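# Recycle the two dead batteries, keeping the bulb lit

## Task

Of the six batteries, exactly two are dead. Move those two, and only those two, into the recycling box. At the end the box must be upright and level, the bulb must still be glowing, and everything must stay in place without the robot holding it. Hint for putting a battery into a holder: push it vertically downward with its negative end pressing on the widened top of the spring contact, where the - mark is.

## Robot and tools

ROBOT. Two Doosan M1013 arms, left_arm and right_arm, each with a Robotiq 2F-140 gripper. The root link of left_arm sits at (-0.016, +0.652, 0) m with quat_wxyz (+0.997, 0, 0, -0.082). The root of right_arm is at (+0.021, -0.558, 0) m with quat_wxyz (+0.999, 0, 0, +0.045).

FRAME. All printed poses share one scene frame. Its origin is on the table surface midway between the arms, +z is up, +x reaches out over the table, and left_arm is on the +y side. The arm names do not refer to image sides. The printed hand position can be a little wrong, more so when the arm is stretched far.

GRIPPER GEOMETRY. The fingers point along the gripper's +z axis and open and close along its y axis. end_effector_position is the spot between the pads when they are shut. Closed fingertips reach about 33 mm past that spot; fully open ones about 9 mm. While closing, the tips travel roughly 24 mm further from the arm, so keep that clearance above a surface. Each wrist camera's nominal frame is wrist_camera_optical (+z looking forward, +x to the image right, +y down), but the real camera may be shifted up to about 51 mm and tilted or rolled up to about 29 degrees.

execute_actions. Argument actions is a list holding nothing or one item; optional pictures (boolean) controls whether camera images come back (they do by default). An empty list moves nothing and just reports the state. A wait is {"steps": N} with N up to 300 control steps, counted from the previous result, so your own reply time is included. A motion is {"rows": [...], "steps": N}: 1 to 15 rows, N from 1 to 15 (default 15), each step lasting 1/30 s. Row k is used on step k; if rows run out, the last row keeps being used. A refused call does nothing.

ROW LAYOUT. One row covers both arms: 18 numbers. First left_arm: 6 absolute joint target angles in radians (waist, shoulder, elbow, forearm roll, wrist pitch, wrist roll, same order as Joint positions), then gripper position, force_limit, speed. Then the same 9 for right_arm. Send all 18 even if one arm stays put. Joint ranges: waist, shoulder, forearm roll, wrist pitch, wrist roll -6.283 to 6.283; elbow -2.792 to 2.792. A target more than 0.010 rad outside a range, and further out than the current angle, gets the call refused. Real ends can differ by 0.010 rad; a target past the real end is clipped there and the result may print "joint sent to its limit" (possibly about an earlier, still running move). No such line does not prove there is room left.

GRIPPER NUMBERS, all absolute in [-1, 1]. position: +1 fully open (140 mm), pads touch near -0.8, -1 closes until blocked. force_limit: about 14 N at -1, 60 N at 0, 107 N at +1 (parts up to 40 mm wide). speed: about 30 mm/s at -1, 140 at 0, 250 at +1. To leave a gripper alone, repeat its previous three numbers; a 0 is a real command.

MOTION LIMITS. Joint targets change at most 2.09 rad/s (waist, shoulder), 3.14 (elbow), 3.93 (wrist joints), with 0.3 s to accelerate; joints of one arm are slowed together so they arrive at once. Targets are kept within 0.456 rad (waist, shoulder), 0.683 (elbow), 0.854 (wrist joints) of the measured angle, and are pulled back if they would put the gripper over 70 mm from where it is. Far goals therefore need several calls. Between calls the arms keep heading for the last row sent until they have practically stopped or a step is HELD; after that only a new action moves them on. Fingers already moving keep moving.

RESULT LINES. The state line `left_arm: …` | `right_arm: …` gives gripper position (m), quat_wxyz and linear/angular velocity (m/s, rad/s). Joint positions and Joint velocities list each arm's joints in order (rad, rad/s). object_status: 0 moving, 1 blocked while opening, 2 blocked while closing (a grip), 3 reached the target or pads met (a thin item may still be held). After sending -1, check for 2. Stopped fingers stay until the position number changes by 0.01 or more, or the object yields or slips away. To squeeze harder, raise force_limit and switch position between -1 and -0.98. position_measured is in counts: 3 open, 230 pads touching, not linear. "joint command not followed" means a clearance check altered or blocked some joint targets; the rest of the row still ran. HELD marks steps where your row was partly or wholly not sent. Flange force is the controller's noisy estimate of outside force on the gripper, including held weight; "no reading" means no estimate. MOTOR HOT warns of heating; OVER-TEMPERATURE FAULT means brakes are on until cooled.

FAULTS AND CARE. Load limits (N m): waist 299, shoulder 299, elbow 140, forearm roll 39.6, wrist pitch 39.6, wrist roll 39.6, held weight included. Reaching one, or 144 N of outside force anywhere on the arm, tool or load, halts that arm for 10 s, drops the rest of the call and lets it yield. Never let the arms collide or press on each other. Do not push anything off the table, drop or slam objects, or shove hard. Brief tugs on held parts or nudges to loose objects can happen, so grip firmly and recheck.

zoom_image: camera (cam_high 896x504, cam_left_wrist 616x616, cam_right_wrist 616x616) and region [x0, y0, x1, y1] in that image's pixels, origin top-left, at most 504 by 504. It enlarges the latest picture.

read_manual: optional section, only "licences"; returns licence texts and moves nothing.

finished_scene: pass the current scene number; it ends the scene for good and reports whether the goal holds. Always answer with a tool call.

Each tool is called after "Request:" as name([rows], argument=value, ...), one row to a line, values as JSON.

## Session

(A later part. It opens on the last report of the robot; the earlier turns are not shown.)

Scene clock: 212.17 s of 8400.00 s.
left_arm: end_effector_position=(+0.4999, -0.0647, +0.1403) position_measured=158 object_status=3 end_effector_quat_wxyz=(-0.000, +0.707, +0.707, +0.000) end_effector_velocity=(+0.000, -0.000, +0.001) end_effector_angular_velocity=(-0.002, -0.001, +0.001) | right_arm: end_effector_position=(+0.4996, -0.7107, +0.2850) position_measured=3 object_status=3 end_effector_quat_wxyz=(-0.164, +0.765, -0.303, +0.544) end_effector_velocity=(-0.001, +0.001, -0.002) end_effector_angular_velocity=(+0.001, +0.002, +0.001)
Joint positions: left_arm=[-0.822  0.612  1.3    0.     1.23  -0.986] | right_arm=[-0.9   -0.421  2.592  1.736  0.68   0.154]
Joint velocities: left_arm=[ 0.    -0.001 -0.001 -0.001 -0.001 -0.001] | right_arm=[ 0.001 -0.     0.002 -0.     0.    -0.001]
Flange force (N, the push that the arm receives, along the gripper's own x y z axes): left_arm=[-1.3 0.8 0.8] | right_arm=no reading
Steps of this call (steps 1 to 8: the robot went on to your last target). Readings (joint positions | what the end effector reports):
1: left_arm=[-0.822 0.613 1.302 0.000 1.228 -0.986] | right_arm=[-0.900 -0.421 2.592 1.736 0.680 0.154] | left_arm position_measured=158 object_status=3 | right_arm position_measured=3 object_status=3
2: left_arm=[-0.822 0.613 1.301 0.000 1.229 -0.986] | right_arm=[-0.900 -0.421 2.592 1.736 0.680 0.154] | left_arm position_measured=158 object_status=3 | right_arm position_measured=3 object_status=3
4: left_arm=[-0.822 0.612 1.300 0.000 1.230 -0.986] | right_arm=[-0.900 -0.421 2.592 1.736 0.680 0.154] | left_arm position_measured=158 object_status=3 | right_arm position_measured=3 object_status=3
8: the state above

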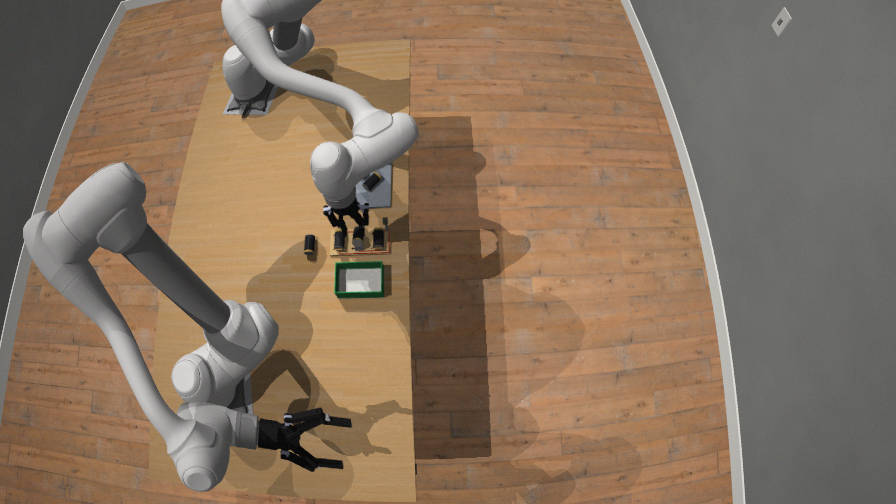

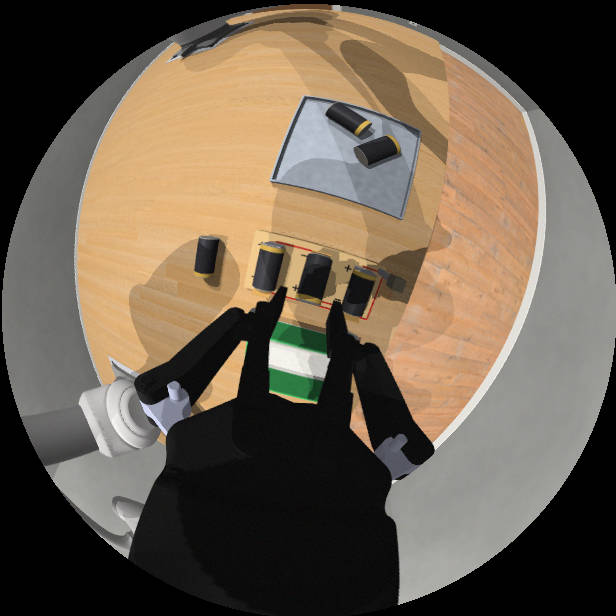

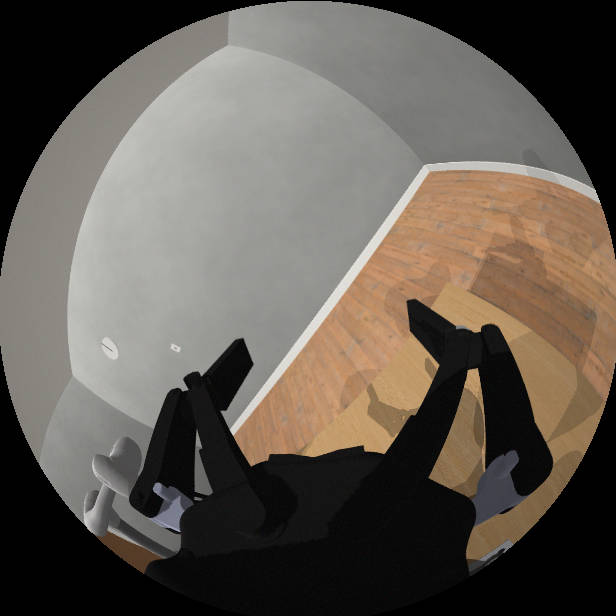

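Request:
execute_actions([
  {"rows":[[-0.822,0.655,1.353,0,1.1335,-0.986,-0.23,0,0,-0.9,-0.421,2.592,1.736,0.68,0.154,1,0,0],[-0.822,0.655,1.353,0,1.1335,-0.986,-0.23,0,0,-0.9,-0.421,2.592,1.736,0.68,0.154,1,0,0],[-0.822,0.655,1.353,0,1.1335,-0.986,-0.23,0,0,-0.9,-0.421,2.592,1.736,0.68,0.154,1,0,0],[-0.822,0.655,1.353,0,1.1335,-0.986,-0.23,0,0,-0.9,-0.421,2.592,1.736,0.68,0.154,1,0,0],[-0.822,0.655,1.353,0,1.1335,-0.986,-0.23,0,0,-0.9,-0.421,2.592,1.736,0.68,0.154,1,0,0],[-0.822,0.665,1.363,0,1.113,-0.986,-0.23,0,0,-0.9,-0.421,2.592,1.736,0.68,0.154,1,0,0],[-0.822,0.665,1.363,0,1.113,-0.986,-0.23,0,0,-0.9,-0.421,2.592,1.736,0.68,0.154,1,0,0],[-0.822,0.665,1.363,0,1.113,-0.986,-0.23,0,0,-0.9,-0.421,2.592,1.736,0.68,0.154,1,0,0],[-0.822,0.665,1.363,0,1.113,-0.986,-0.23,0,0,-0.9,-0.421,2.592,1.736,0.68,0.154,1,0,0],[-0.822,0.665,1.363,0,1.113,-0.986,-1,0.3,0,-0.9,-0.421,2.592,1.736,0.68,0.154,1,0,0]]},
], pictures=false)

Request:
execute_actions([
  {"rows":[[-0.822,0.665,1.363,0,1.113,-0.986,-1,0.3,0,-0.9,-0.421,2.592,1.736,0.68,0.154,1,0,0],[-0.822,0.665,1.363,0,1.113,-0.986,-1,0.3,0,-0.9,-0.421,2.592,1.736,0.68,0.154,1,0,0],[-0.822,0.665,1.363,0,1.113,-0.986,-1,0.3,0,-0.9,-0.421,2.592,1.736,0.68,0.154,1,0,0],[-0.822,0.664,1.362,0,1.115,-0.986,-1,0.3,0,-0.9,-0.421,2.592,1.736,0.68,0.154,1,0,0],[-0.822,0.664,1.362,0,1.115,-0.986,-1,0.3,0,-0.9,-0.421,2.592,1.736,0.68,0.154,1,0,0],[-0.82,0.66,1.369,0,1.113,-0.984,-1,0.3,0,-0.9,-0.421,2.592,1.736,0.68,0.154,1,0,0],[-0.82,0.66,1.369,0,1.113,-0.984,-1,0.3,0,-0.9,-0.421,2.592,1.736,0.68,0.154,1,0,0],[-0.818,0.6565,1.375,0,1.11,-0.982,-1,0.3,0,-0.9,-0.421,2.592,1.736,0.68,0.154,1,0,0]]},
])

Request:
zoom_image(camera="cam_left_wrist", region=[200,180,460,440])

Scene clock: 241.67 s of 8400.00 s.
left_arm: end_effector_position=(+0.5008, -0.0660, +0.0614) position_measured=184 object_status=0 end_effector_quat_wxyz=(+0.000, +0.707, +0.707, -0.000) end_effector_velocity=(+0.000, +0.001, -0.003) end_effector_angular_velocity=(+0.001, +0.001, +0.003) | right_arm: end_effector_position=(+0.4996, -0.7107, +0.2850) position_measured=3 object_status=3 end_effector_quat_wxyz=(-0.164, +0.765, -0.303, +0.544) end_effector_velocity=(-0.000, +0.000, -0.000) end_effector_angular_velocity=(+0.000, +0.000, +0.000)
Joint positions: left_arm=[-0.822  0.665  1.363 -0.     1.113 -0.986] | right_arm=[-0.9   -0.421  2.592  1.736  0.68   0.154]
Joint velocities: left_arm=[ 0.001  0.002  0.002  0.    -0.003 -0.002] | right_arm=[-0.  0.  0. -0.  0. -0.]
Flange force (N, the push that the arm receives, along the gripper's own x y z axes): left_arm=[-1.6 3.6 -10.2] | right_arm=no reading
Steps of this call (steps 1 to 15: the robot went on to your last target; steps 16 to 90: nothing new was sent; then 26.00 s passed at rest; steps 91 to 105: all 15 steps of this action). Readings (joint positions | what the end effector reports):
91: left_arm=[-0.822 0.612 1.300 -0.000 1.230 -0.986] | right_arm=[-0.900 -0.421 2.592 1.736 0.680 0.154] | left_arm position_measured=158 object_status=3 | right_arm position_measured=3 object_status=3
92: left_arm=[-0.822 0.616 1.305 -0.000 1.219 -0.986] | right_arm=[-0.900 -0.421 2.592 1.736 0.680 0.154] | left_arm position_measured=158 object_status=3 | right_arm position_measured=3 object_status=3
94: left_arm=[-0.822 0.639 1.334 -0.000 1.170 -0.986] | right_arm=[-0.900 -0.421 2.592 1.736 0.680 0.154] | left_arm position_measured=158 object_status=3 | right_arm position_measured=3 object_status=3
98: left_arm=[-0.822 0.660 1.358 -0.000 1.123 -0.986] | right_arm=[-0.900 -0.421 2.592 1.736 0.680 0.154] | left_arm position_measured=158 object_status=3 | right_arm position_measured=3 object_status=3
105: the state above

Scene clock: 242.17 s of 8400.00 s.
left_arm: end_effector_position=(+0.5007, -0.0597, +0.0625) position_measured=185 object_status=2 end_effector_quat_wxyz=(+0.000, +0.707, +0.707, -0.000) end_effector_velocity=(+0.000, +0.002, -0.000) end_effector_angular_velocity=(-0.000, -0.000, -0.001) | right_arm: end_effector_position=(+0.4996, -0.7107, +0.2850) position_measured=3 object_status=3 end_effector_quat_wxyz=(-0.164, +0.765, -0.303, +0.544) end_effector_velocity=(-0.000, +0.000, -0.001) end_effector_angular_velocity=(+0.001, +0.000, +0.000)
Joint positions: left_arm=[-0.818  0.657  1.375  0.     1.11  -0.982] | right_arm=[-0.9   -0.421  2.592  1.736  0.68   0.154]
Joint velocities: left_arm=[ 0.001 -0.002  0.003 -0.    -0.002  0.003] | right_arm=[0.    0.    0.001 0.    0.    0.   ]
Flange force (N, the push that the arm receives, along the gripper's own x y z axes): left_arm=[-3.1 4.0 4.4] | right_arm=no reading
Steps of this call (steps 1 to 15: all 15 steps of this action). Readings (joint positions | what the end effector reports):
1: left_arm=[-0.822 0.665 1.363 0.000 1.113 -0.986] | right_arm=[-0.900 -0.421 2.592 1.736 0.680 0.154] | left_arm position_measured=184 object_status=0 | right_arm position_measured=3 object_status=3
2: left_arm=[-0.822 0.665 1.363 0.000 1.113 -0.986] | right_arm=[-0.900 -0.421 2.592 1.736 0.680 0.154] | left_arm position_measured=184 object_status=0 | right_arm position_measured=3 object_status=3
4: left_arm=[-0.822 0.665 1.363 0.000 1.113 -0.986] | right_arm=[-0.900 -0.421 2.592 1.736 0.680 0.154] | left_arm position_measured=184 object_status=0 | right_arm position_measured=3 object_status=3
8: left_arm=[-0.821 0.662 1.367 0.000 1.113 -0.986] | right_arm=[-0.900 -0.421 2.592 1.736 0.680 0.154] | left_arm position_measured=185 object_status=0 | right_arm position_measured=3 object_status=3
15: the state above

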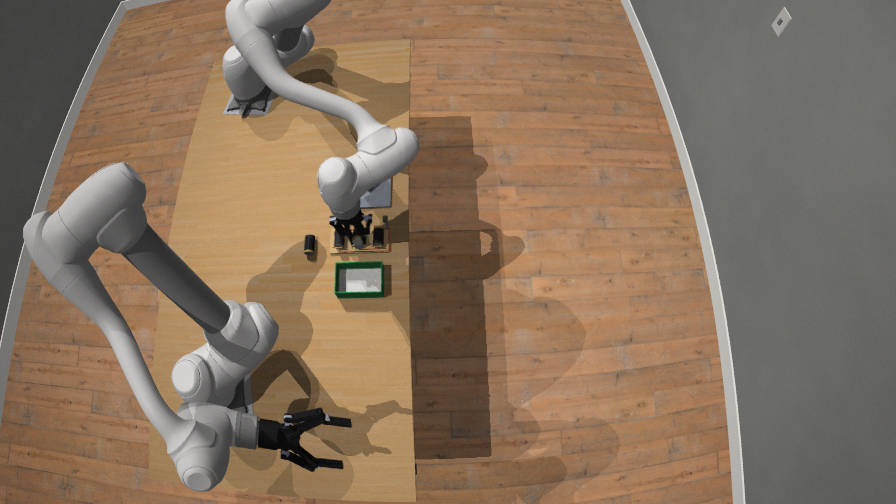

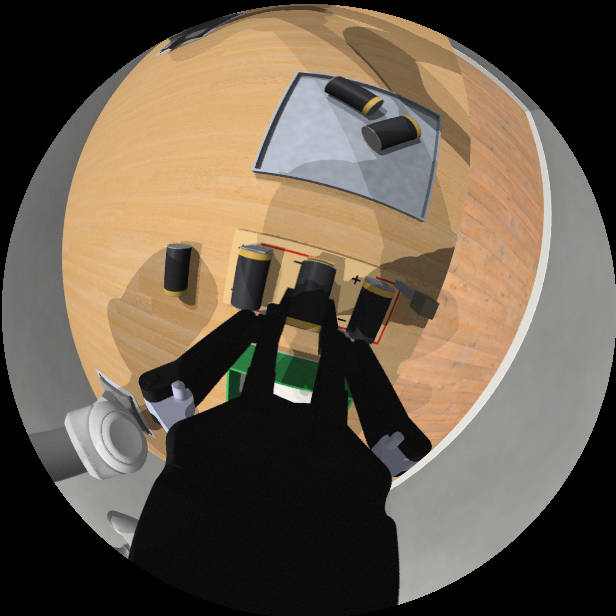

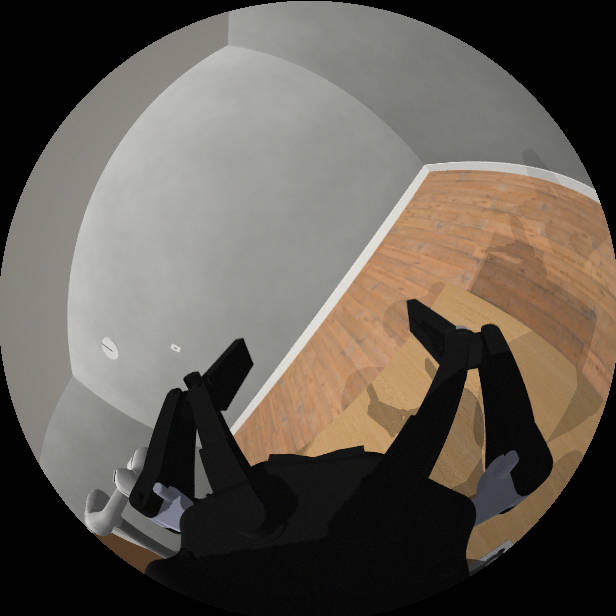

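Region (200, 180, 460, 440) of cam_left_wrist's 616x616 image, scaled by 1.938, with more detail than that image has.

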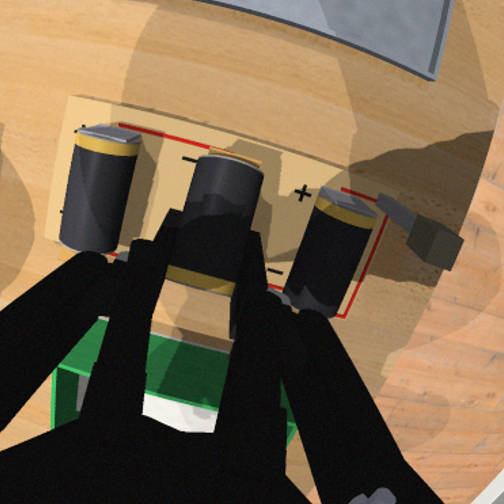

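Request:
execute_actions([
  {"rows":[[-0.818,0.605,1.31,0,1.227,-0.982,-1,0.3,0,-0.9,-0.421,2.592,1.736,0.68,0.154,1,0,0]],"steps":11},
], pictures=false)

Request:
execute_actions([
  {"rows":[[-0.904,0.374,1.695,0,1.0725,-1.068,-1,0.3,0,-0.9,-0.421,2.592,1.736,0.68,0.154,1,0,0]]},
], pictures=false)

Request:
execute_actions([
  {"rows":[[-0.904,0.374,1.695,0,1.0725,-1.068,-1,0.3,0,-0.9,-0.421,2.592,1.736,0.68,0.154,1,0,0],[-0.904,0.374,1.695,0,1.0725,-1.068,-1,0.3,0,-0.9,-0.421,2.592,1.736,0.68,0.154,1,0,0],[-0.904,0.374,1.695,0,1.0725,-1.068,-1,0.3,0,-0.9,-0.421,2.592,1.736,0.68,0.154,1,0,0],[-0.904,0.44,1.756,0,0.946,-1.068,-1,0.3,0,-0.9,-0.421,2.592,1.736,0.68,0.154,1,0,0]]},
], pictures=false)

Request:
execute_actions([
  {"rows":[[-0.904,0.44,1.756,0,0.946,-1.068,-0.23,0,0,-0.9,-0.421,2.592,1.736,0.68,0.154,1,0,0],[-0.904,0.44,1.756,0,0.946,-1.068,-0.23,0,0,-0.9,-0.421,2.592,1.736,0.68,0.154,1,0,0],[-0.904,0.44,1.756,0,0.946,-1.068,-0.23,0,0,-0.9,-0.421,2.592,1.736,0.68,0.154,1,0,0],[-0.904,0.44,1.756,0,0.946,-1.068,-0.23,0,0,-0.9,-0.421,2.592,1.736,0.68,0.154,1,0,0],[-0.904,0.44,1.756,0,0.946,-1.068,-0.23,0,0,-0.9,-0.421,2.592,1.736,0.68,0.154,1,0,0],[-0.904,0.44,1.756,0,0.946,-1.068,-0.23,0,0,-0.9,-0.421,2.592,1.736,0.68,0.154,1,0,0],[-0.904,0.44,1.756,0,0.946,-1.068,-0.23,0,0,-0.9,-0.421,2.592,1.736,0.68,0.154,1,0,0],[-0.904,0.445,1.76,0,0.9366,-1.068,-0.23,0,0,-0.9,-0.421,2.592,1.736,0.68,0.154,1,0,0]]},
])

Scene clock: 259.90 s of 8400.00 s.
left_arm: end_effector_position=(+0.5005, -0.0591, +0.1407) position_measured=185 object_status=2 end_effector_quat_wxyz=(-0.000, +0.707, +0.707, +0.000) end_effector_velocity=(+0.001, -0.001, +0.008) end_effector_angular_velocity=(-0.003, +0.001, +0.002) | right_arm: end_effector_position=(+0.4996, -0.7107, +0.2850) position_measured=3 object_status=3 end_effector_quat_wxyz=(-0.164, +0.765, -0.303, +0.544) end_effector_velocity=(-0.000, -0.000, +0.000) end_effector_angular_velocity=(+0.000, +0.000, -0.001)
Joint positions: left_arm=[-0.818  0.605  1.311  0.     1.226 -0.982] | right_arm=[-0.9   -0.421  2.592  1.736  0.68   0.154]
Joint velocities: left_arm=[ 0.001 -0.004 -0.008 -0.002  0.01   0.   ] | right_arm=[-0.  0. -0.  0. -0.  0.]
Flange force (N, the push that the arm receives, along the gripper's own x y z axes): left_arm=[-1.5 4.7 2.9] | right_arm=no reading
Steps of this call (steps 1 to 15: the robot went on to your last target; steps 16 to 90: nothing new was sent; then 14.37 s passed at rest; steps 91 to 101: all 11 steps of this action). Readings (joint positions | what the end effector reports):
91: left_arm=[-0.818 0.656 1.375 0.000 1.110 -0.982] | right_arm=[-0.900 -0.421 2.592 1.736 0.680 0.154] | left_arm position_measured=185 object_status=2 | right_arm position_measured=3 object_status=3
92: left_arm=[-0.818 0.652 1.370 0.000 1.121 -0.982] | right_arm=[-0.900 -0.421 2.592 1.736 0.680 0.154] | left_arm position_measured=185 object_status=2 | right_arm position_measured=3 object_status=3
94: left_arm=[-0.818 0.629 1.339 0.000 1.173 -0.982] | right_arm=[-0.900 -0.421 2.592 1.736 0.680 0.154] | left_arm position_measured=185 object_status=2 | right_arm position_measured=3 object_status=3
98: left_arm=[-0.818 0.606 1.312 0.000 1.223 -0.982] | right_arm=[-0.900 -0.421 2.592 1.736 0.680 0.154] | left_arm position_measured=185 object_status=2 | right_arm position_measured=3 object_status=3
101: the state above

Scene clock: 260.40 s of 8400.00 s.
left_arm: end_effector_position=(+0.3623, +0.0380, +0.1306) position_measured=185 object_status=2 end_effector_quat_wxyz=(+0.000, +0.707, +0.707, -0.000) end_effector_velocity=(-0.067, +0.056, -0.010) end_effector_angular_velocity=(-0.001, -0.001, -0.001) | right_arm: end_effector_position=(+0.4996, -0.7107, +0.2850) position_measured=3 object_status=3 end_effector_quat_wxyz=(-0.164, +0.765, -0.303, +0.544) end_effector_velocity=(-0.000, -0.001, +0.000) end_effector_angular_velocity=(-0.001, -0.000, -0.001)
Joint positions: left_arm=[-0.902  0.378  1.688 -0.     1.075 -1.066] | right_arm=[-0.9   -0.421  2.592  1.736  0.68   0.154]
Joint velocities: left_arm=[-0.043 -0.111  0.183  0.    -0.074 -0.042] | right_arm=[-0.001 -0.    -0.     0.     0.    -0.   ]
Flange force (N, the push that the arm receives, along the gripper's own x y z axes): left_arm=[-5.5 -4.0 4.1] | right_arm=no reading
Steps of this call (steps 1 to 15: all 15 steps of this action). Readings (joint positions | what the end effector reports):
1: left_arm=[-0.818 0.605 1.311 0.000 1.226 -0.982] | right_arm=[-0.900 -0.421 2.592 1.736 0.680 0.154] | left_arm position_measured=185 object_status=2 | right_arm position_measured=3 object_status=3
2: left_arm=[-0.820 0.600 1.319 0.000 1.223 -0.983] | right_arm=[-0.900 -0.421 2.592 1.736 0.680 0.154] | left_arm position_measured=185 object_status=2 | right_arm position_measured=3 object_status=3
4: left_arm=[-0.831 0.570 1.369 0.000 1.201 -0.994] | right_arm=[-0.900 -0.421 2.592 1.736 0.680 0.154] | left_arm position_measured=185 object_status=2 | right_arm position_measured=3 object_status=3
8: left_arm=[-0.862 0.485 1.510 -0.000 1.146 -1.026] | right_arm=[-0.900 -0.421 2.592 1.736 0.680 0.154] | left_arm position_measured=185 object_status=2 | right_arm position_measured=3 object_status=3
15: the state above

Scene clock: 260.90 s of 8400.00 s.
left_arm: end_effector_position=(+0.3596, +0.0404, +0.0541) position_measured=185 object_status=2 end_effector_quat_wxyz=(-0.000, +0.707, +0.707, -0.000) end_effector_velocity=(-0.001, +0.001, -0.005) end_effector_angular_velocity=(+0.002, +0.001, -0.001) | right_arm: end_effector_position=(+0.4996, -0.7107, +0.2850) position_measured=3 object_status=3 end_effector_quat_wxyz=(-0.164, +0.765, -0.303, +0.544) end_effector_velocity=(+0.000, -0.001, +0.001) end_effector_angular_velocity=(-0.000, -0.001, -0.001)
Joint positions: left_arm=[-0.904  0.44   1.756 -0.     0.946 -1.068] | right_arm=[-0.9   -0.421  2.592  1.736  0.68   0.154]
Joint velocities: left_arm=[-0.001  0.005  0.004 -0.    -0.007 -0.   ] | right_arm=[-0.    -0.    -0.001  0.    -0.     0.   ]
Flange force (N, the push that the arm receives, along the gripper's own x y z axes): left_arm=[0.0 -2.0 2.0] | right_arm=no reading
Steps of this call (steps 1 to 15: all 15 steps of this action). Readings (joint positions | what the end effector reports):
1: left_arm=[-0.903 0.376 1.692 -0.000 1.074 -1.067] | right_arm=[-0.900 -0.421 2.592 1.736 0.680 0.154] | left_arm position_measured=185 object_status=2 | right_arm position_measured=3 object_status=3
2: left_arm=[-0.904 0.375 1.693 -0.000 1.073 -1.068] | right_arm=[-0.900 -0.421 2.592 1.736 0.680 0.154] | left_arm position_measured=185 object_status=2 | right_arm position_measured=3 object_status=3
4: left_arm=[-0.904 0.375 1.695 -0.000 1.072 -1.068] | right_arm=[-0.900 -0.421 2.592 1.736 0.680 0.154] | left_arm position_measured=185 object_status=2 | right_arm position_measured=3 object_status=3
8: left_arm=[-0.904 0.423 1.741 -0.000 0.980 -1.068] | right_arm=[-0.900 -0.421 2.592 1.736 0.680 0.154] | left_arm position_measured=185 object_status=2 | right_arm position_measured=3 object_status=3
15: the state above

Scene clock: 261.40 s of 8400.00 s.
left_arm: end_effector_position=(+0.3596, +0.0405, +0.0485) position_measured=158 object_status=3 end_effector_quat_wxyz=(-0.000, +0.707, +0.707, -0.000) end_effector_velocity=(+0.001, +0.000, -0.002) end_effector_angular_velocity=(-0.001, -0.001, -0.001) | right_arm: end_effector_position=(+0.4996, -0.7107, +0.2850) position_measured=3 object_status=3 end_effector_quat_wxyz=(-0.164, +0.765, -0.303, +0.544) end_effector_velocity=(+0.000, -0.000, +0.000) end_effector_angular_velocity=(-0.001, -0.000, -0.000)
Joint positions: left_arm=[-0.904  0.445  1.76  -0.     0.937 -1.068] | right_arm=[-0.9   -0.421  2.592  1.736  0.68   0.154]
Joint velocities: left_arm=[ 0.002  0.002  0.001  0.    -0.005  0.002] | right_arm=[-0.     0.    -0.001 -0.     0.    -0.   ]
Flange force (N, the push that the arm receives, along the gripper's own x y z axes): left_arm=[1.5 -0.2 1.3] | right_arm=no reading
Steps of this call (steps 1 to 15: all 15 steps of this action). Readings (joint positions | what the end effector reports):
1: left_arm=[-0.904 0.440 1.756 -0.000 0.946 -1.068] | right_arm=[-0.900 -0.421 2.592 1.736 0.680 0.154] | left_arm position_measured=185 object_status=0 | right_arm position_measured=3 object_status=3
2: left_arm=[-0.904 0.440 1.756 -0.000 0.946 -1.068] | right_arm=[-0.900 -0.421 2.592 1.736 0.680 0.154] | left_arm position_measured=185 object_status=0 | right_arm position_measured=3 object_status=3
4: left_arm=[-0.904 0.440 1.756 -0.000 0.946 -1.068] | right_arm=[-0.900 -0.421 2.592 1.736 0.680 0.154] | left_arm position_measured=165 object_status=0 | right_arm position_measured=3 object_status=3
8: left_arm=[-0.904 0.440 1.756 -0.000 0.945 -1.068] | right_arm=[-0.900 -0.421 2.592 1.736 0.680 0.154] | left_arm position_measured=158 object_status=0 | right_arm position_measured=3 object_status=3
15: the state above

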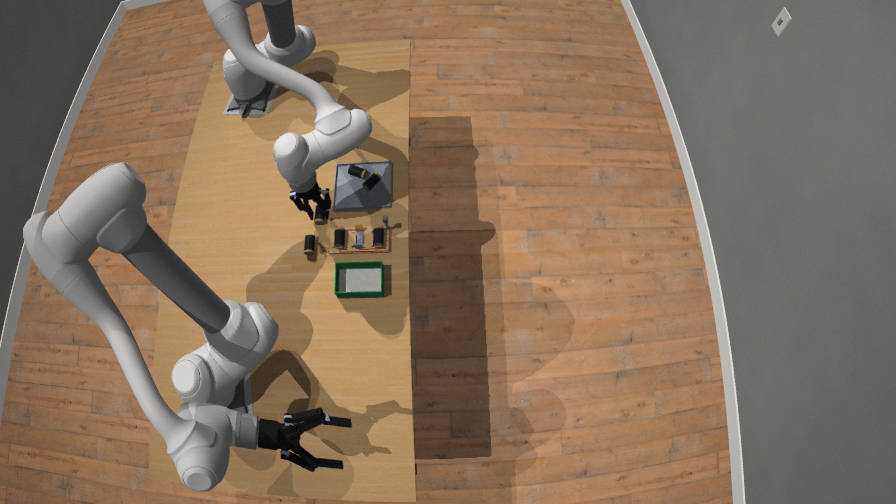

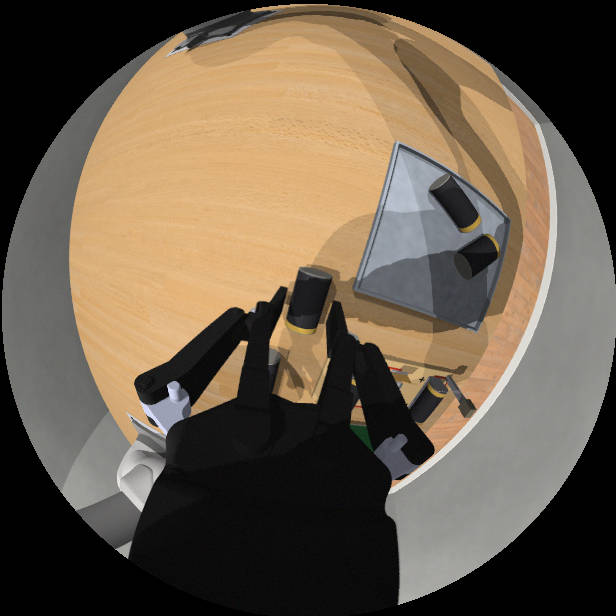

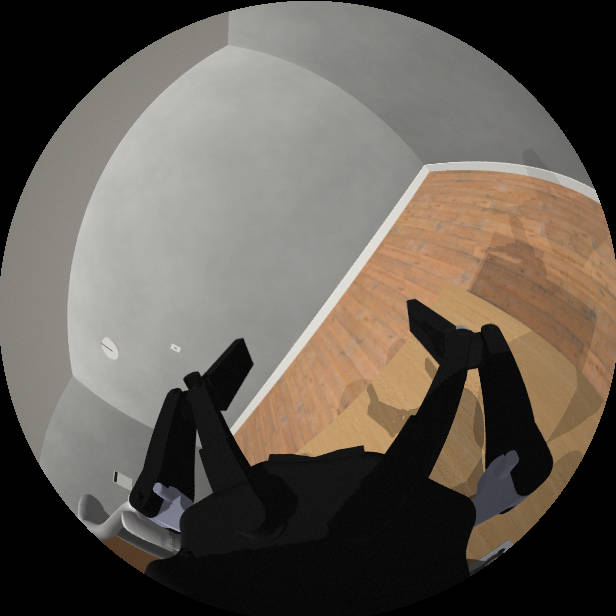

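Request:
execute_actions([
  {"rows":[[-0.904,0.445,1.76,0,0.9366,-1.068,-1,0.3,0,-0.9,-0.421,2.592,1.736,0.68,0.154,1,0,0]],"steps":13},
], pictures=false)

Request:
execute_actions([
  {"rows":[[-0.904,0.374,1.695,0,1.0725,-1.068,-1,0.3,0,-0.9,-0.421,2.592,1.736,0.68,0.154,1,0,0]],"steps":11},
], pictures=false)

Request:
execute_actions([
  {"rows":[[-0.818,0.605,1.31,0,1.227,-0.982,-1,0.3,0,-0.9,-0.421,2.592,1.736,0.68,0.154,1,0,0]]},
], pictures=false)

Request:
execute_actions([
  {"rows":[[-0.818,0.637,1.351,0,1.154,-0.982,-1,0.3,0,-0.9,-0.421,2.592,1.736,0.68,0.154,1,0,0]],"steps":12},
])

Request:
zoom_image(camera="cam_left_wrist", region=[200,180,460,440])

Scene clock: 269.00 s of 8400.00 s.
left_arm: end_effector_position=(+0.3596, +0.0405, +0.0484) position_measured=186 object_status=0 end_effector_quat_wxyz=(+0.000, +0.707, +0.707, +0.000) end_effector_velocity=(-0.001, +0.000, -0.001) end_effector_angular_velocity=(+0.001, +0.001, -0.002) | right_arm: end_effector_position=(+0.4996, -0.7107, +0.2850) position_measured=3 object_status=3 end_effector_quat_wxyz=(-0.164, +0.765, -0.303, +0.544) end_effector_velocity=(+0.000, -0.001, +0.001) end_effector_angular_velocity=(-0.001, -0.001, -0.001)
Joint positions: left_arm=[-0.904  0.445  1.76   0.     0.937 -1.068] | right_arm=[-0.9   -0.421  2.592  1.736  0.68   0.154]
Joint velocities: left_arm=[-0.001  0.001  0.     0.     0.     0.001] | right_arm=[-0.001  0.    -0.002 -0.     0.     0.   ]
Flange force (N, the push that the arm receives, along the gripper's own x y z axes): left_arm=[0.6 4.0 -16.7] | right_arm=no reading
Steps of this call (steps 1 to 15: the robot went on to your last target; steps 16 to 90: nothing new was sent; then 4.17 s passed at rest; steps 91 to 103: all 13 steps of this action). Readings (joint positions | what the end effector reports):
91: left_arm=[-0.904 0.445 1.760 0.000 0.937 -1.068] | right_arm=[-0.900 -0.421 2.592 1.736 0.680 0.154] | left_arm position_measured=158 object_status=0 | right_arm position_measured=3 object_status=3
92: left_arm=[-0.904 0.445 1.760 0.000 0.937 -1.068] | right_arm=[-0.900 -0.421 2.592 1.736 0.680 0.154] | left_arm position_measured=163 object_status=0 | right_arm position_measured=3 object_status=3
94: left_arm=[-0.904 0.445 1.760 0.000 0.937 -1.068] | right_arm=[-0.900 -0.421 2.592 1.736 0.680 0.154] | left_arm position_measured=178 object_status=0 | right_arm position_measured=3 object_status=3
98: left_arm=[-0.904 0.445 1.760 0.000 0.937 -1.068] | right_arm=[-0.900 -0.421 2.592 1.736 0.680 0.154] | left_arm position_measured=185 object_status=0 | right_arm position_measured=3 object_status=3
103: the state above

Scene clock: 269.37 s of 8400.00 s.
left_arm: end_effector_position=(+0.3598, +0.0403, +0.1293) position_measured=186 object_status=2 end_effector_quat_wxyz=(-0.000, +0.707, +0.707, +0.000) end_effector_velocity=(+0.001, -0.000, +0.009) end_effector_angular_velocity=(-0.000, -0.000, -0.001) | right_arm: end_effector_position=(+0.4996, -0.7107, +0.2850) position_measured=3 object_status=3 end_effector_quat_wxyz=(-0.164, +0.765, -0.303, +0.544) end_effector_velocity=(+0.000, -0.001, +0.000) end_effector_angular_velocity=(-0.000, -0.000, -0.001)
Joint positions: left_arm=[-0.904  0.375  1.696  0.     1.072 -1.068] | right_arm=[-0.9   -0.421  2.592  1.736  0.68   0.154]
Joint velocities: left_arm=[ 0.001 -0.006 -0.009 -0.     0.015  0.001] | right_arm=[-0.001 -0.    -0.001  0.    -0.     0.   ]
Flange force (N, the push that the arm receives, along the gripper's own x y z axes): left_arm=[-2.0 3.3 4.3] | right_arm=no reading
Steps of this call (steps 1 to 11: all 11 steps of this action). Readings (joint positions | what the end effector reports):
1: left_arm=[-0.904 0.445 1.760 0.000 0.937 -1.068] | right_arm=[-0.900 -0.421 2.592 1.736 0.680 0.154] | left_arm position_measured=186 object_status=0 | right_arm position_measured=3 object_status=3
2: left_arm=[-0.904 0.440 1.756 0.000 0.947 -1.068] | right_arm=[-0.900 -0.421 2.592 1.736 0.680 0.154] | left_arm position_measured=186 object_status=0 | right_arm position_measured=3 object_status=3
4: left_arm=[-0.904 0.411 1.728 0.000 1.003 -1.068] | right_arm=[-0.900 -0.421 2.592 1.736 0.680 0.154] | left_arm position_measured=186 object_status=2 | right_arm position_measured=3 object_status=3
8: left_arm=[-0.904 0.376 1.697 0.000 1.068 -1.068] | right_arm=[-0.900 -0.421 2.592 1.736 0.680 0.154] | left_arm position_measured=186 object_status=2 | right_arm position_measured=3 object_status=3
11: the state above

Scene clock: 269.87 s of 8400.00 s.
left_arm: end_effector_position=(+0.4981, -0.0577, +0.1410) position_measured=186 object_status=2 end_effector_quat_wxyz=(-0.000, +0.707, +0.707, +0.000) end_effector_velocity=(+0.066, -0.036, +0.001) end_effector_angular_velocity=(-0.000, -0.000, +0.001) | right_arm: end_effector_position=(+0.4996, -0.7107, +0.2850) position_measured=3 object_status=3 end_effector_quat_wxyz=(-0.164, +0.765, -0.303, +0.544) end_effector_velocity=(-0.000, -0.000, -0.000) end_effector_angular_velocity=(+0.001, +0.000, -0.001)
Joint positions: left_arm=[-0.819  0.601  1.317  0.     1.224 -0.984] | right_arm=[-0.9   -0.421  2.592  1.736  0.68   0.154]
Joint velocities: left_arm=[ 0.04   0.106 -0.178 -0.     0.072  0.038] | right_arm=[-0.001  0.     0.     0.     0.     0.   ]
Flange force (N, the push that the arm receives, along the gripper's own x y z axes): left_arm=[-2.2 3.4 4.7] | right_arm=no reading
Steps of this call (steps 1 to 15: all 15 steps of this action). Readings (joint positions | what the end effector reports):
1: left_arm=[-0.904 0.375 1.695 0.000 1.072 -1.068] | right_arm=[-0.900 -0.421 2.592 1.736 0.680 0.154] | left_arm position_measured=186 object_status=2 | right_arm position_measured=3 object_status=3
2: left_arm=[-0.902 0.379 1.686 0.000 1.076 -1.067] | right_arm=[-0.900 -0.421 2.592 1.736 0.680 0.154] | left_arm position_measured=186 object_status=2 | right_arm position_measured=3 object_status=3
4: left_arm=[-0.891 0.409 1.636 0.000 1.097 -1.055] | right_arm=[-0.900 -0.421 2.592 1.736 0.680 0.154] | left_arm position_measured=186 object_status=2 | right_arm position_measured=3 object_status=3
8: left_arm=[-0.860 0.492 1.498 0.000 1.151 -1.025] | right_arm=[-0.900 -0.421 2.592 1.736 0.680 0.154] | left_arm position_measured=186 object_status=2 | right_arm position_measured=3 object_status=3
15: the state above

Scene clock: 270.27 s of 8400.00 s.
left_arm: end_effector_position=(+0.5010, -0.0600, +0.0921) position_measured=186 object_status=2 end_effector_quat_wxyz=(-0.000, +0.707, +0.707, -0.000) end_effector_velocity=(-0.000, +0.000, -0.002) end_effector_angular_velocity=(+0.001, -0.000, -0.002) | right_arm: end_effector_position=(+0.4996, -0.7107, +0.2850) position_measured=3 object_status=3 end_effector_quat_wxyz=(-0.164, +0.765, -0.303, +0.544) end_effector_velocity=(+0.000, +0.000, +0.000) end_effector_angular_velocity=(-0.001, -0.000, +0.001)
Joint positions: left_arm=[-0.818  0.637  1.351 -0.     1.154 -0.982] | right_arm=[-0.9   -0.421  2.592  1.736  0.68   0.154]
Joint velocities: left_arm=[-0.001  0.001  0.002  0.001 -0.002  0.001] | right_arm=[ 0.001  0.    -0.001  0.    -0.    -0.   ]
Flange force (N, the push that the arm receives, along the gripper's own x y z axes): left_arm=[-3.0 3.4 5.3] | right_arm=no reading
Steps of this call (steps 1 to 12: all 12 steps of this action). Readings (joint positions | what the end effector reports):
1: left_arm=[-0.819 0.604 1.314 0.000 1.225 -0.983] | right_arm=[-0.900 -0.421 2.592 1.736 0.680 0.154] | left_arm position_measured=186 object_status=2 | right_arm position_measured=3 object_status=3
2: left_arm=[-0.818 0.609 1.317 0.000 1.216 -0.982] | right_arm=[-0.900 -0.421 2.592 1.736 0.680 0.154] | left_arm position_measured=186 object_status=2 | right_arm position_measured=3 object_status=3
4: left_arm=[-0.818 0.627 1.340 -0.000 1.177 -0.982] | right_arm=[-0.900 -0.421 2.592 1.736 0.680 0.154] | left_arm position_measured=186 object_status=2 | right_arm position_measured=3 object_status=3
8: left_arm=[-0.818 0.636 1.350 -0.000 1.156 -0.982] | right_arm=[-0.900 -0.421 2.592 1.736 0.680 0.154] | left_arm position_measured=186 object_status=2 | right_arm position_measured=3 object_status=3
12: the state above

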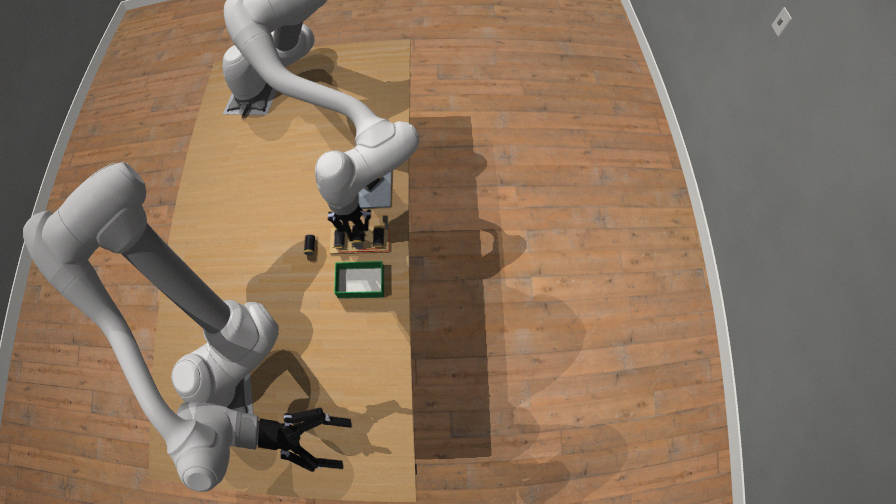

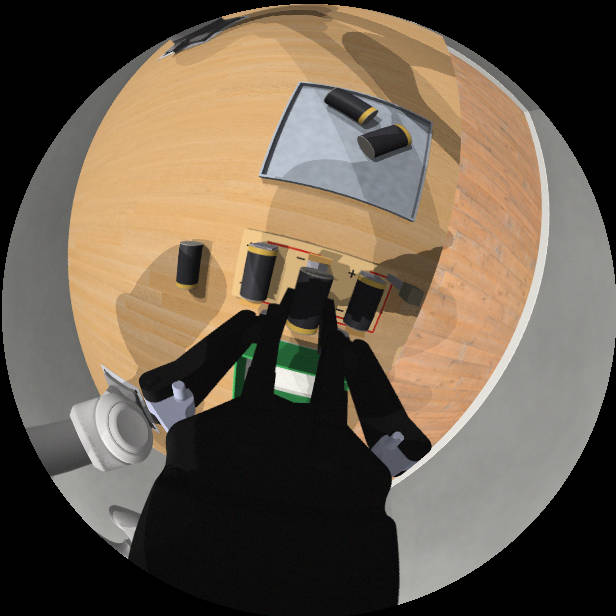

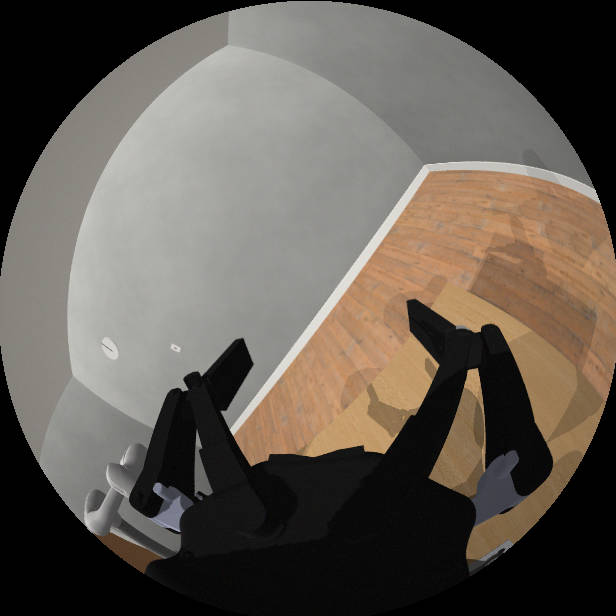

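Region (200, 180, 460, 440) of cam_left_wrist's 616x616 image, scaled by 1.938, with more detail than that image has.

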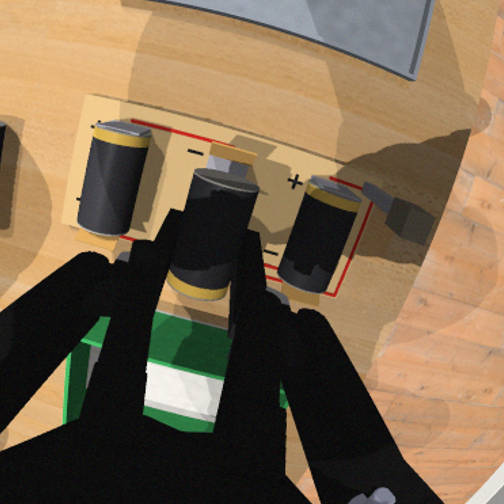

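Request:
execute_actions([
  {"rows":[[-0.818,0.605,1.31,0,1.227,-0.982,-1,0.3,0,-0.9,-0.421,2.592,1.736,0.68,0.154,1,0,0],[-0.818,0.605,1.31,0,1.227,-0.982,-1,0.3,0,-0.9,-0.421,2.592,1.736,0.68,0.154,1,0,0],[-0.818,0.605,1.31,0,1.227,-0.982,-1,0.3,0,-0.9,-0.421,2.592,1.736,0.68,0.154,1,0,0],[-0.818,0.605,1.31,0,1.227,-0.982,-1,0.3,0,-0.9,-0.421,2.592,1.736,0.68,0.154,1,0,0],[-0.818,0.605,1.31,0,1.227,-0.982,-1,0.3,0,-0.9,-0.421,2.592,1.736,0.68,0.154,1,0,0],[-0.904,0.374,1.695,0,1.0725,-1.068,-1,0.3,0,-0.9,-0.421,2.592,1.736,0.68,0.154,1,0,0]]},
], pictures=false)

Request:
execute_actions([
  {"rows":[[-0.904,0.374,1.695,0,1.0725,-1.068,-1,0.3,0,-0.9,-0.421,2.592,1.736,0.68,0.154,1,0,0],[-0.904,0.374,1.695,0,1.0725,-1.068,-1,0.3,0,-0.9,-0.421,2.592,1.736,0.68,0.154,1,0,0],[-0.904,0.374,1.695,0,1.0725,-1.068,-1,0.3,0,-0.9,-0.421,2.592,1.736,0.68,0.154,1,0,0],[-0.904,0.374,1.695,0,1.0725,-1.068,-1,0.3,0,-0.9,-0.421,2.592,1.736,0.68,0.154,1,0,0],[-0.904,0.374,1.695,0,1.0725,-1.068,-1,0.3,0,-0.9,-0.421,2.592,1.736,0.68,0.154,1,0,0],[-0.904,0.4435,1.759,0,0.939,-1.068,-1,0.3,0,-0.9,-0.421,2.592,1.736,0.68,0.154,1,0,0]]},
], pictures=false)

Request:
execute_actions([
  {"rows":[[-0.904,0.4435,1.759,0,0.939,-1.068,-1,0.3,0,-0.9,-0.421,2.592,1.736,0.68,0.154,1,0,0],[-0.904,0.4435,1.759,0,0.939,-1.068,-1,0.3,0,-0.9,-0.421,2.592,1.736,0.68,0.154,1,0,0],[-0.904,0.4435,1.759,0,0.939,-1.068,-0.3,0.3,0,-0.9,-0.421,2.592,1.736,0.68,0.154,1,0,0],[-0.904,0.4435,1.759,0,0.939,-1.068,-0.3,0.3,0,-0.9,-0.421,2.592,1.736,0.68,0.154,1,0,0],[-0.904,0.4435,1.759,0,0.939,-1.068,-0.3,0.3,0,-0.9,-0.421,2.592,1.736,0.68,0.154,1,0,0],[-0.904,0.4435,1.759,0,0.939,-1.068,-0.3,0.3,0,-0.9,-0.421,2.592,1.736,0.68,0.154,1,0,0],[-0.904,0.4435,1.759,0,0.939,-1.068,-0.3,0.3,0,-0.9,-0.421,2.592,1.736,0.68,0.154,1,0,0],[-0.904,0.4435,1.759,0,0.939,-1.068,-0.3,0.3,0,-0.9,-0.421,2.592,1.736,0.68,0.154,1,0,0],[-0.904,0.437,1.753,0,0.9516,-1.068,-0.3,0.3,0,-0.9,-0.421,2.592,1.736,0.68,0.154,1,0,0]]},
], pictures=false)

Request:
execute_actions([
  {"rows":[[-0.904,0.437,1.753,0,0.9516,-1.068,-1,0.5,0,-0.9,-0.421,2.592,1.736,0.68,0.154,1,0,0]]},
])

Scene clock: 286.53 s of 8400.00 s.
left_arm: end_effector_position=(+0.4044, +0.0034, +0.1367) position_measured=186 object_status=2 end_effector_quat_wxyz=(+0.001, +0.707, +0.707, -0.000) end_effector_velocity=(-0.351, +0.270, -0.043) end_effector_angular_velocity=(+0.017, +0.011, +0.001) | right_arm: end_effector_position=(+0.4996, -0.7107, +0.2850) position_measured=3 object_status=3 end_effector_quat_wxyz=(-0.164, +0.765, -0.303, +0.544) end_effector_velocity=(+0.000, -0.000, +0.000) end_effector_angular_velocity=(-0.000, -0.000, -0.000)
Joint positions: left_arm=[-0.876  0.447  1.572  0.     1.12  -1.04 ] | right_arm=[-0.9   -0.421  2.592  1.736  0.68   0.154]
Joint velocities: left_arm=[-0.214 -0.568  0.955  0.    -0.367 -0.215] | right_arm=[-0. -0. -0. -0. -0.  0.]
Flange force (N, the push that the arm receives, along the gripper's own x y z axes): left_arm=[-0.5 4.1 0.6] | right_arm=no reading
Steps of this call (steps 1 to 15: the robot went on to your last target; steps 16 to 90: nothing new was sent; then 12.77 s passed at rest; steps 91 to 105: all 15 steps of this action). Readings (joint positions | what the end effector reports):
91: left_arm=[-0.818 0.637 1.351 0.000 1.154 -0.982] | right_arm=[-0.900 -0.421 2.592 1.736 0.680 0.154] | left_arm position_measured=186 object_status=2 | right_arm position_measured=3 object_status=3
92: left_arm=[-0.818 0.633 1.346 0.000 1.165 -0.982] | right_arm=[-0.900 -0.421 2.592 1.736 0.680 0.154] | left_arm position_measured=186 object_status=2 | right_arm position_measured=3 object_status=3
94: left_arm=[-0.818 0.615 1.322 0.000 1.204 -0.982] | right_arm=[-0.900 -0.421 2.592 1.736 0.680 0.154] | left_arm position_measured=186 object_status=2 | right_arm position_measured=3 object_status=3
98: left_arm=[-0.824 0.588 1.336 0.000 1.212 -0.987] | right_arm=[-0.900 -0.421 2.592 1.736 0.680 0.154] | left_arm position_measured=186 object_status=2 | right_arm position_measured=3 object_status=3
105: the state above

Scene clock: 287.03 s of 8400.00 s.
left_arm: end_effector_position=(+0.3597, +0.0403, +0.0508) position_measured=186 object_status=2 end_effector_quat_wxyz=(+0.000, +0.707, +0.707, -0.000) end_effector_velocity=(-0.001, +0.002, -0.011) end_effector_angular_velocity=(-0.001, -0.001, -0.001) | right_arm: end_effector_position=(+0.4996, -0.7107, +0.2850) position_measured=3 object_status=3 end_effector_quat_wxyz=(-0.164, +0.765, -0.303, +0.544) end_effector_velocity=(-0.001, +0.000, -0.001) end_effector_angular_velocity=(+0.001, +0.001, -0.001)
Joint positions: left_arm=[-0.904  0.443  1.758 -0.     0.94  -1.068] | right_arm=[-0.9   -0.421  2.592  1.736  0.68   0.154]
Joint velocities: left_arm=[ 0.     0.007  0.014 -0.    -0.022  0.002] | right_arm=[-0.    -0.     0.002  0.    -0.    -0.   ]
Flange force (N, the push that the arm receives, along the gripper's own x y z axes): left_arm=[-1.8 -1.3 1.2] | right_arm=no reading
Steps of this call (steps 1 to 15: all 15 steps of this action). Readings (joint positions | what the end effector reports):
1: left_arm=[-0.884 0.428 1.604 0.000 1.108 -1.047] | right_arm=[-0.900 -0.421 2.592 1.736 0.680 0.154] | left_arm position_measured=186 object_status=2 | right_arm position_measured=3 object_status=3
2: left_arm=[-0.890 0.410 1.634 0.000 1.096 -1.054] | right_arm=[-0.900 -0.421 2.592 1.736 0.680 0.154] | left_arm position_measured=186 object_status=2 | right_arm position_measured=3 object_status=3
4: left_arm=[-0.900 0.385 1.676 -0.000 1.080 -1.064] | right_arm=[-0.900 -0.421 2.592 1.736 0.680 0.154] | left_arm position_measured=186 object_status=2 | right_arm position_measured=3 object_status=3
8: left_arm=[-0.903 0.391 1.712 -0.000 1.037 -1.068] | right_arm=[-0.900 -0.421 2.592 1.736 0.680 0.154] | left_arm position_measured=186 object_status=2 | right_arm position_measured=3 object_status=3
15: the state above

Scene clock: 287.53 s of 8400.00 s.
left_arm: end_effector_position=(+0.3598, +0.0402, +0.0569) position_measured=167 object_status=0 end_effector_quat_wxyz=(-0.000, +0.707, +0.707, -0.000) end_effector_velocity=(+0.001, -0.000, +0.005) end_effector_angular_velocity=(-0.001, -0.000, +0.002) | right_arm: end_effector_position=(+0.4996, -0.7107, +0.2850) position_measured=3 object_status=3 end_effector_quat_wxyz=(-0.164, +0.765, -0.303, +0.544) end_effector_velocity=(-0.000, -0.000, -0.000) end_effector_angular_velocity=(-0.000, +0.000, -0.001)
Joint positions: left_arm=[-0.904  0.437  1.753 -0.     0.951 -1.068] | right_arm=[-0.9   -0.421  2.592  1.736  0.68   0.154]
Joint velocities: left_arm=[ 0.001 -0.004 -0.004 -0.     0.008 -0.001] | right_arm=[-0.001 -0.     0.001  0.    -0.    -0.001]
Flange force (N, the push that the arm receives, along the gripper's own x y z axes): left_arm=[-2.7 3.7 0.3] | right_arm=no reading
Steps of this call (steps 1 to 15: all 15 steps of this action). Readings (joint positions | what the end effector reports):
1: left_arm=[-0.904 0.443 1.758 -0.000 0.940 -1.068] | right_arm=[-0.900 -0.421 2.592 1.736 0.680 0.154] | left_arm position_measured=186 object_status=2 | right_arm position_measured=3 object_status=3
2: left_arm=[-0.904 0.443 1.759 -0.000 0.939 -1.068] | right_arm=[-0.900 -0.421 2.592 1.736 0.680 0.154] | left_arm position_measured=186 object_status=2 | right_arm position_measured=3 object_status=3
4: left_arm=[-0.904 0.443 1.759 -0.000 0.939 -1.068] | right_arm=[-0.900 -0.421 2.592 1.736 0.680 0.154] | left_arm position_measured=186 object_status=0 | right_arm position_measured=3 object_status=3
8: left_arm=[-0.904 0.443 1.759 -0.000 0.939 -1.068] | right_arm=[-0.900 -0.421 2.592 1.736 0.680 0.154] | left_arm position_measured=167 object_status=0 | right_arm position_measured=3 object_status=3
15: the state above

Scene clock: 288.03 s of 8400.00 s.
left_arm: end_effector_position=(+0.3598, +0.0401, +0.0573) position_measured=196 object_status=0 end_effector_quat_wxyz=(+0.000, +0.707, +0.707, -0.000) end_effector_velocity=(-0.000, +0.000, +0.000) end_effector_angular_velocity=(+0.001, +0.000, +0.001) | right_arm: end_effector_position=(+0.4996, -0.7107, +0.2850) position_measured=3 object_status=3 end_effector_quat_wxyz=(-0.164, +0.765, -0.303, +0.544) end_effector_velocity=(+0.000, -0.001, +0.001) end_effector_angular_velocity=(-0.001, -0.001, -0.001)
Joint positions: left_arm=[-0.904  0.437  1.753 -0.     0.952 -1.068] | right_arm=[-0.9   -0.421  2.592  1.736  0.68   0.154]
Joint velocities: left_arm=[-0.001 -0.     0.     0.     0.001 -0.001] | right_arm=[-0.001  0.    -0.001  0.    -0.    -0.   ]
Flange force (N, the push that the arm receives, along the gripper's own x y z axes): left_arm=[-0.3 -1.1 -9.2] | right_arm=no reading
Steps of this call (steps 1 to 15: all 15 steps of this action). Readings (joint positions | what the end effector reports):
1: left_arm=[-0.904 0.437 1.753 -0.000 0.951 -1.068] | right_arm=[-0.900 -0.421 2.592 1.736 0.680 0.154] | left_arm position_measured=167 object_status=0 | right_arm position_measured=3 object_status=3
2: left_arm=[-0.904 0.437 1.753 -0.000 0.951 -1.068] | right_arm=[-0.900 -0.421 2.592 1.736 0.680 0.154] | left_arm position_measured=172 object_status=0 | right_arm position_measured=3 object_status=3
4: left_arm=[-0.904 0.437 1.753 -0.000 0.952 -1.068] | right_arm=[-0.900 -0.421 2.592 1.736 0.680 0.154] | left_arm position_measured=187 object_status=0 | right_arm position_measured=3 object_status=3
8: left_arm=[-0.904 0.437 1.753 -0.000 0.952 -1.068] | right_arm=[-0.900 -0.421 2.592 1.736 0.680 0.154] | left_arm position_measured=195 object_status=0 | right_arm position_measured=3 object_status=3
15: the state above

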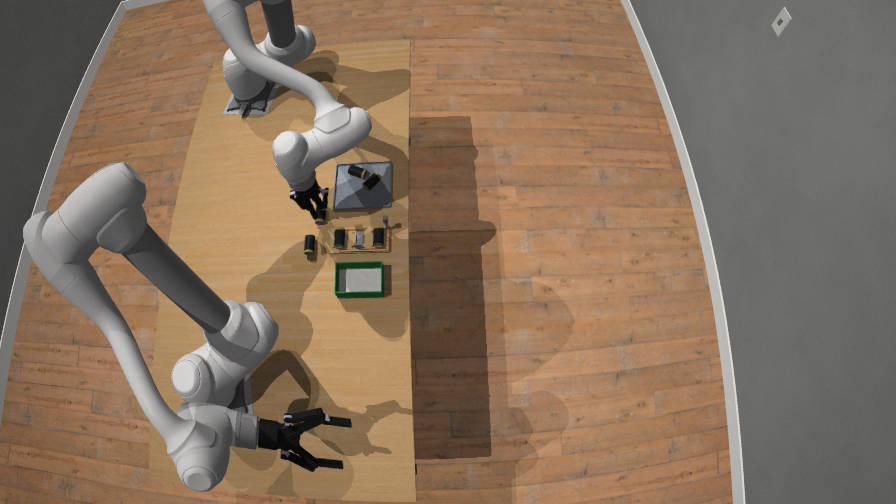

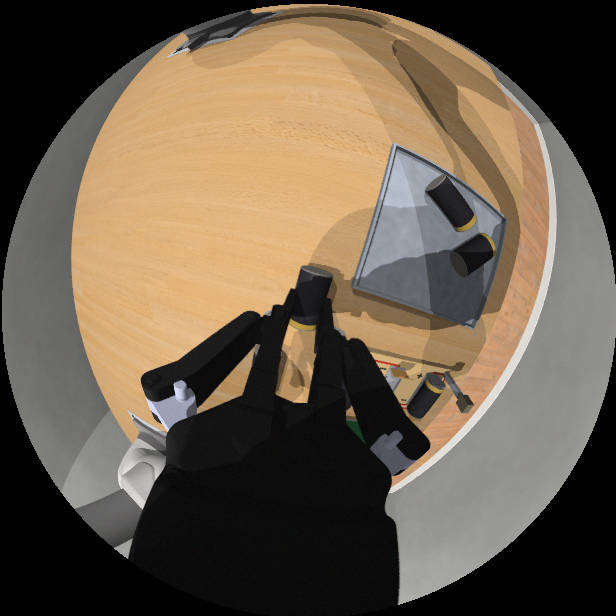

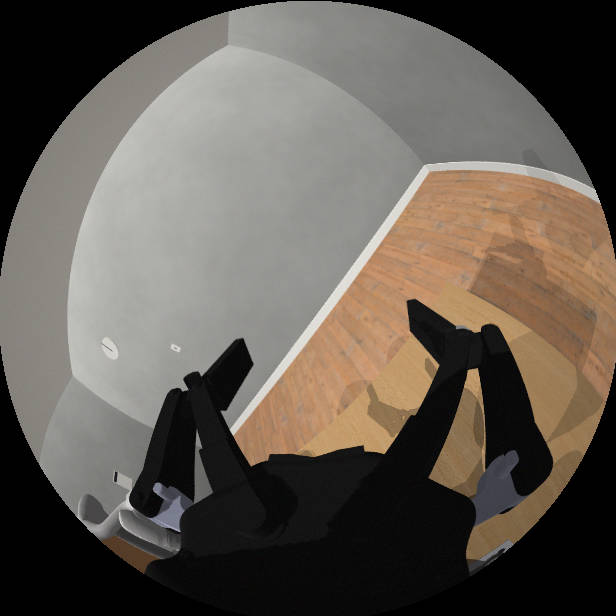

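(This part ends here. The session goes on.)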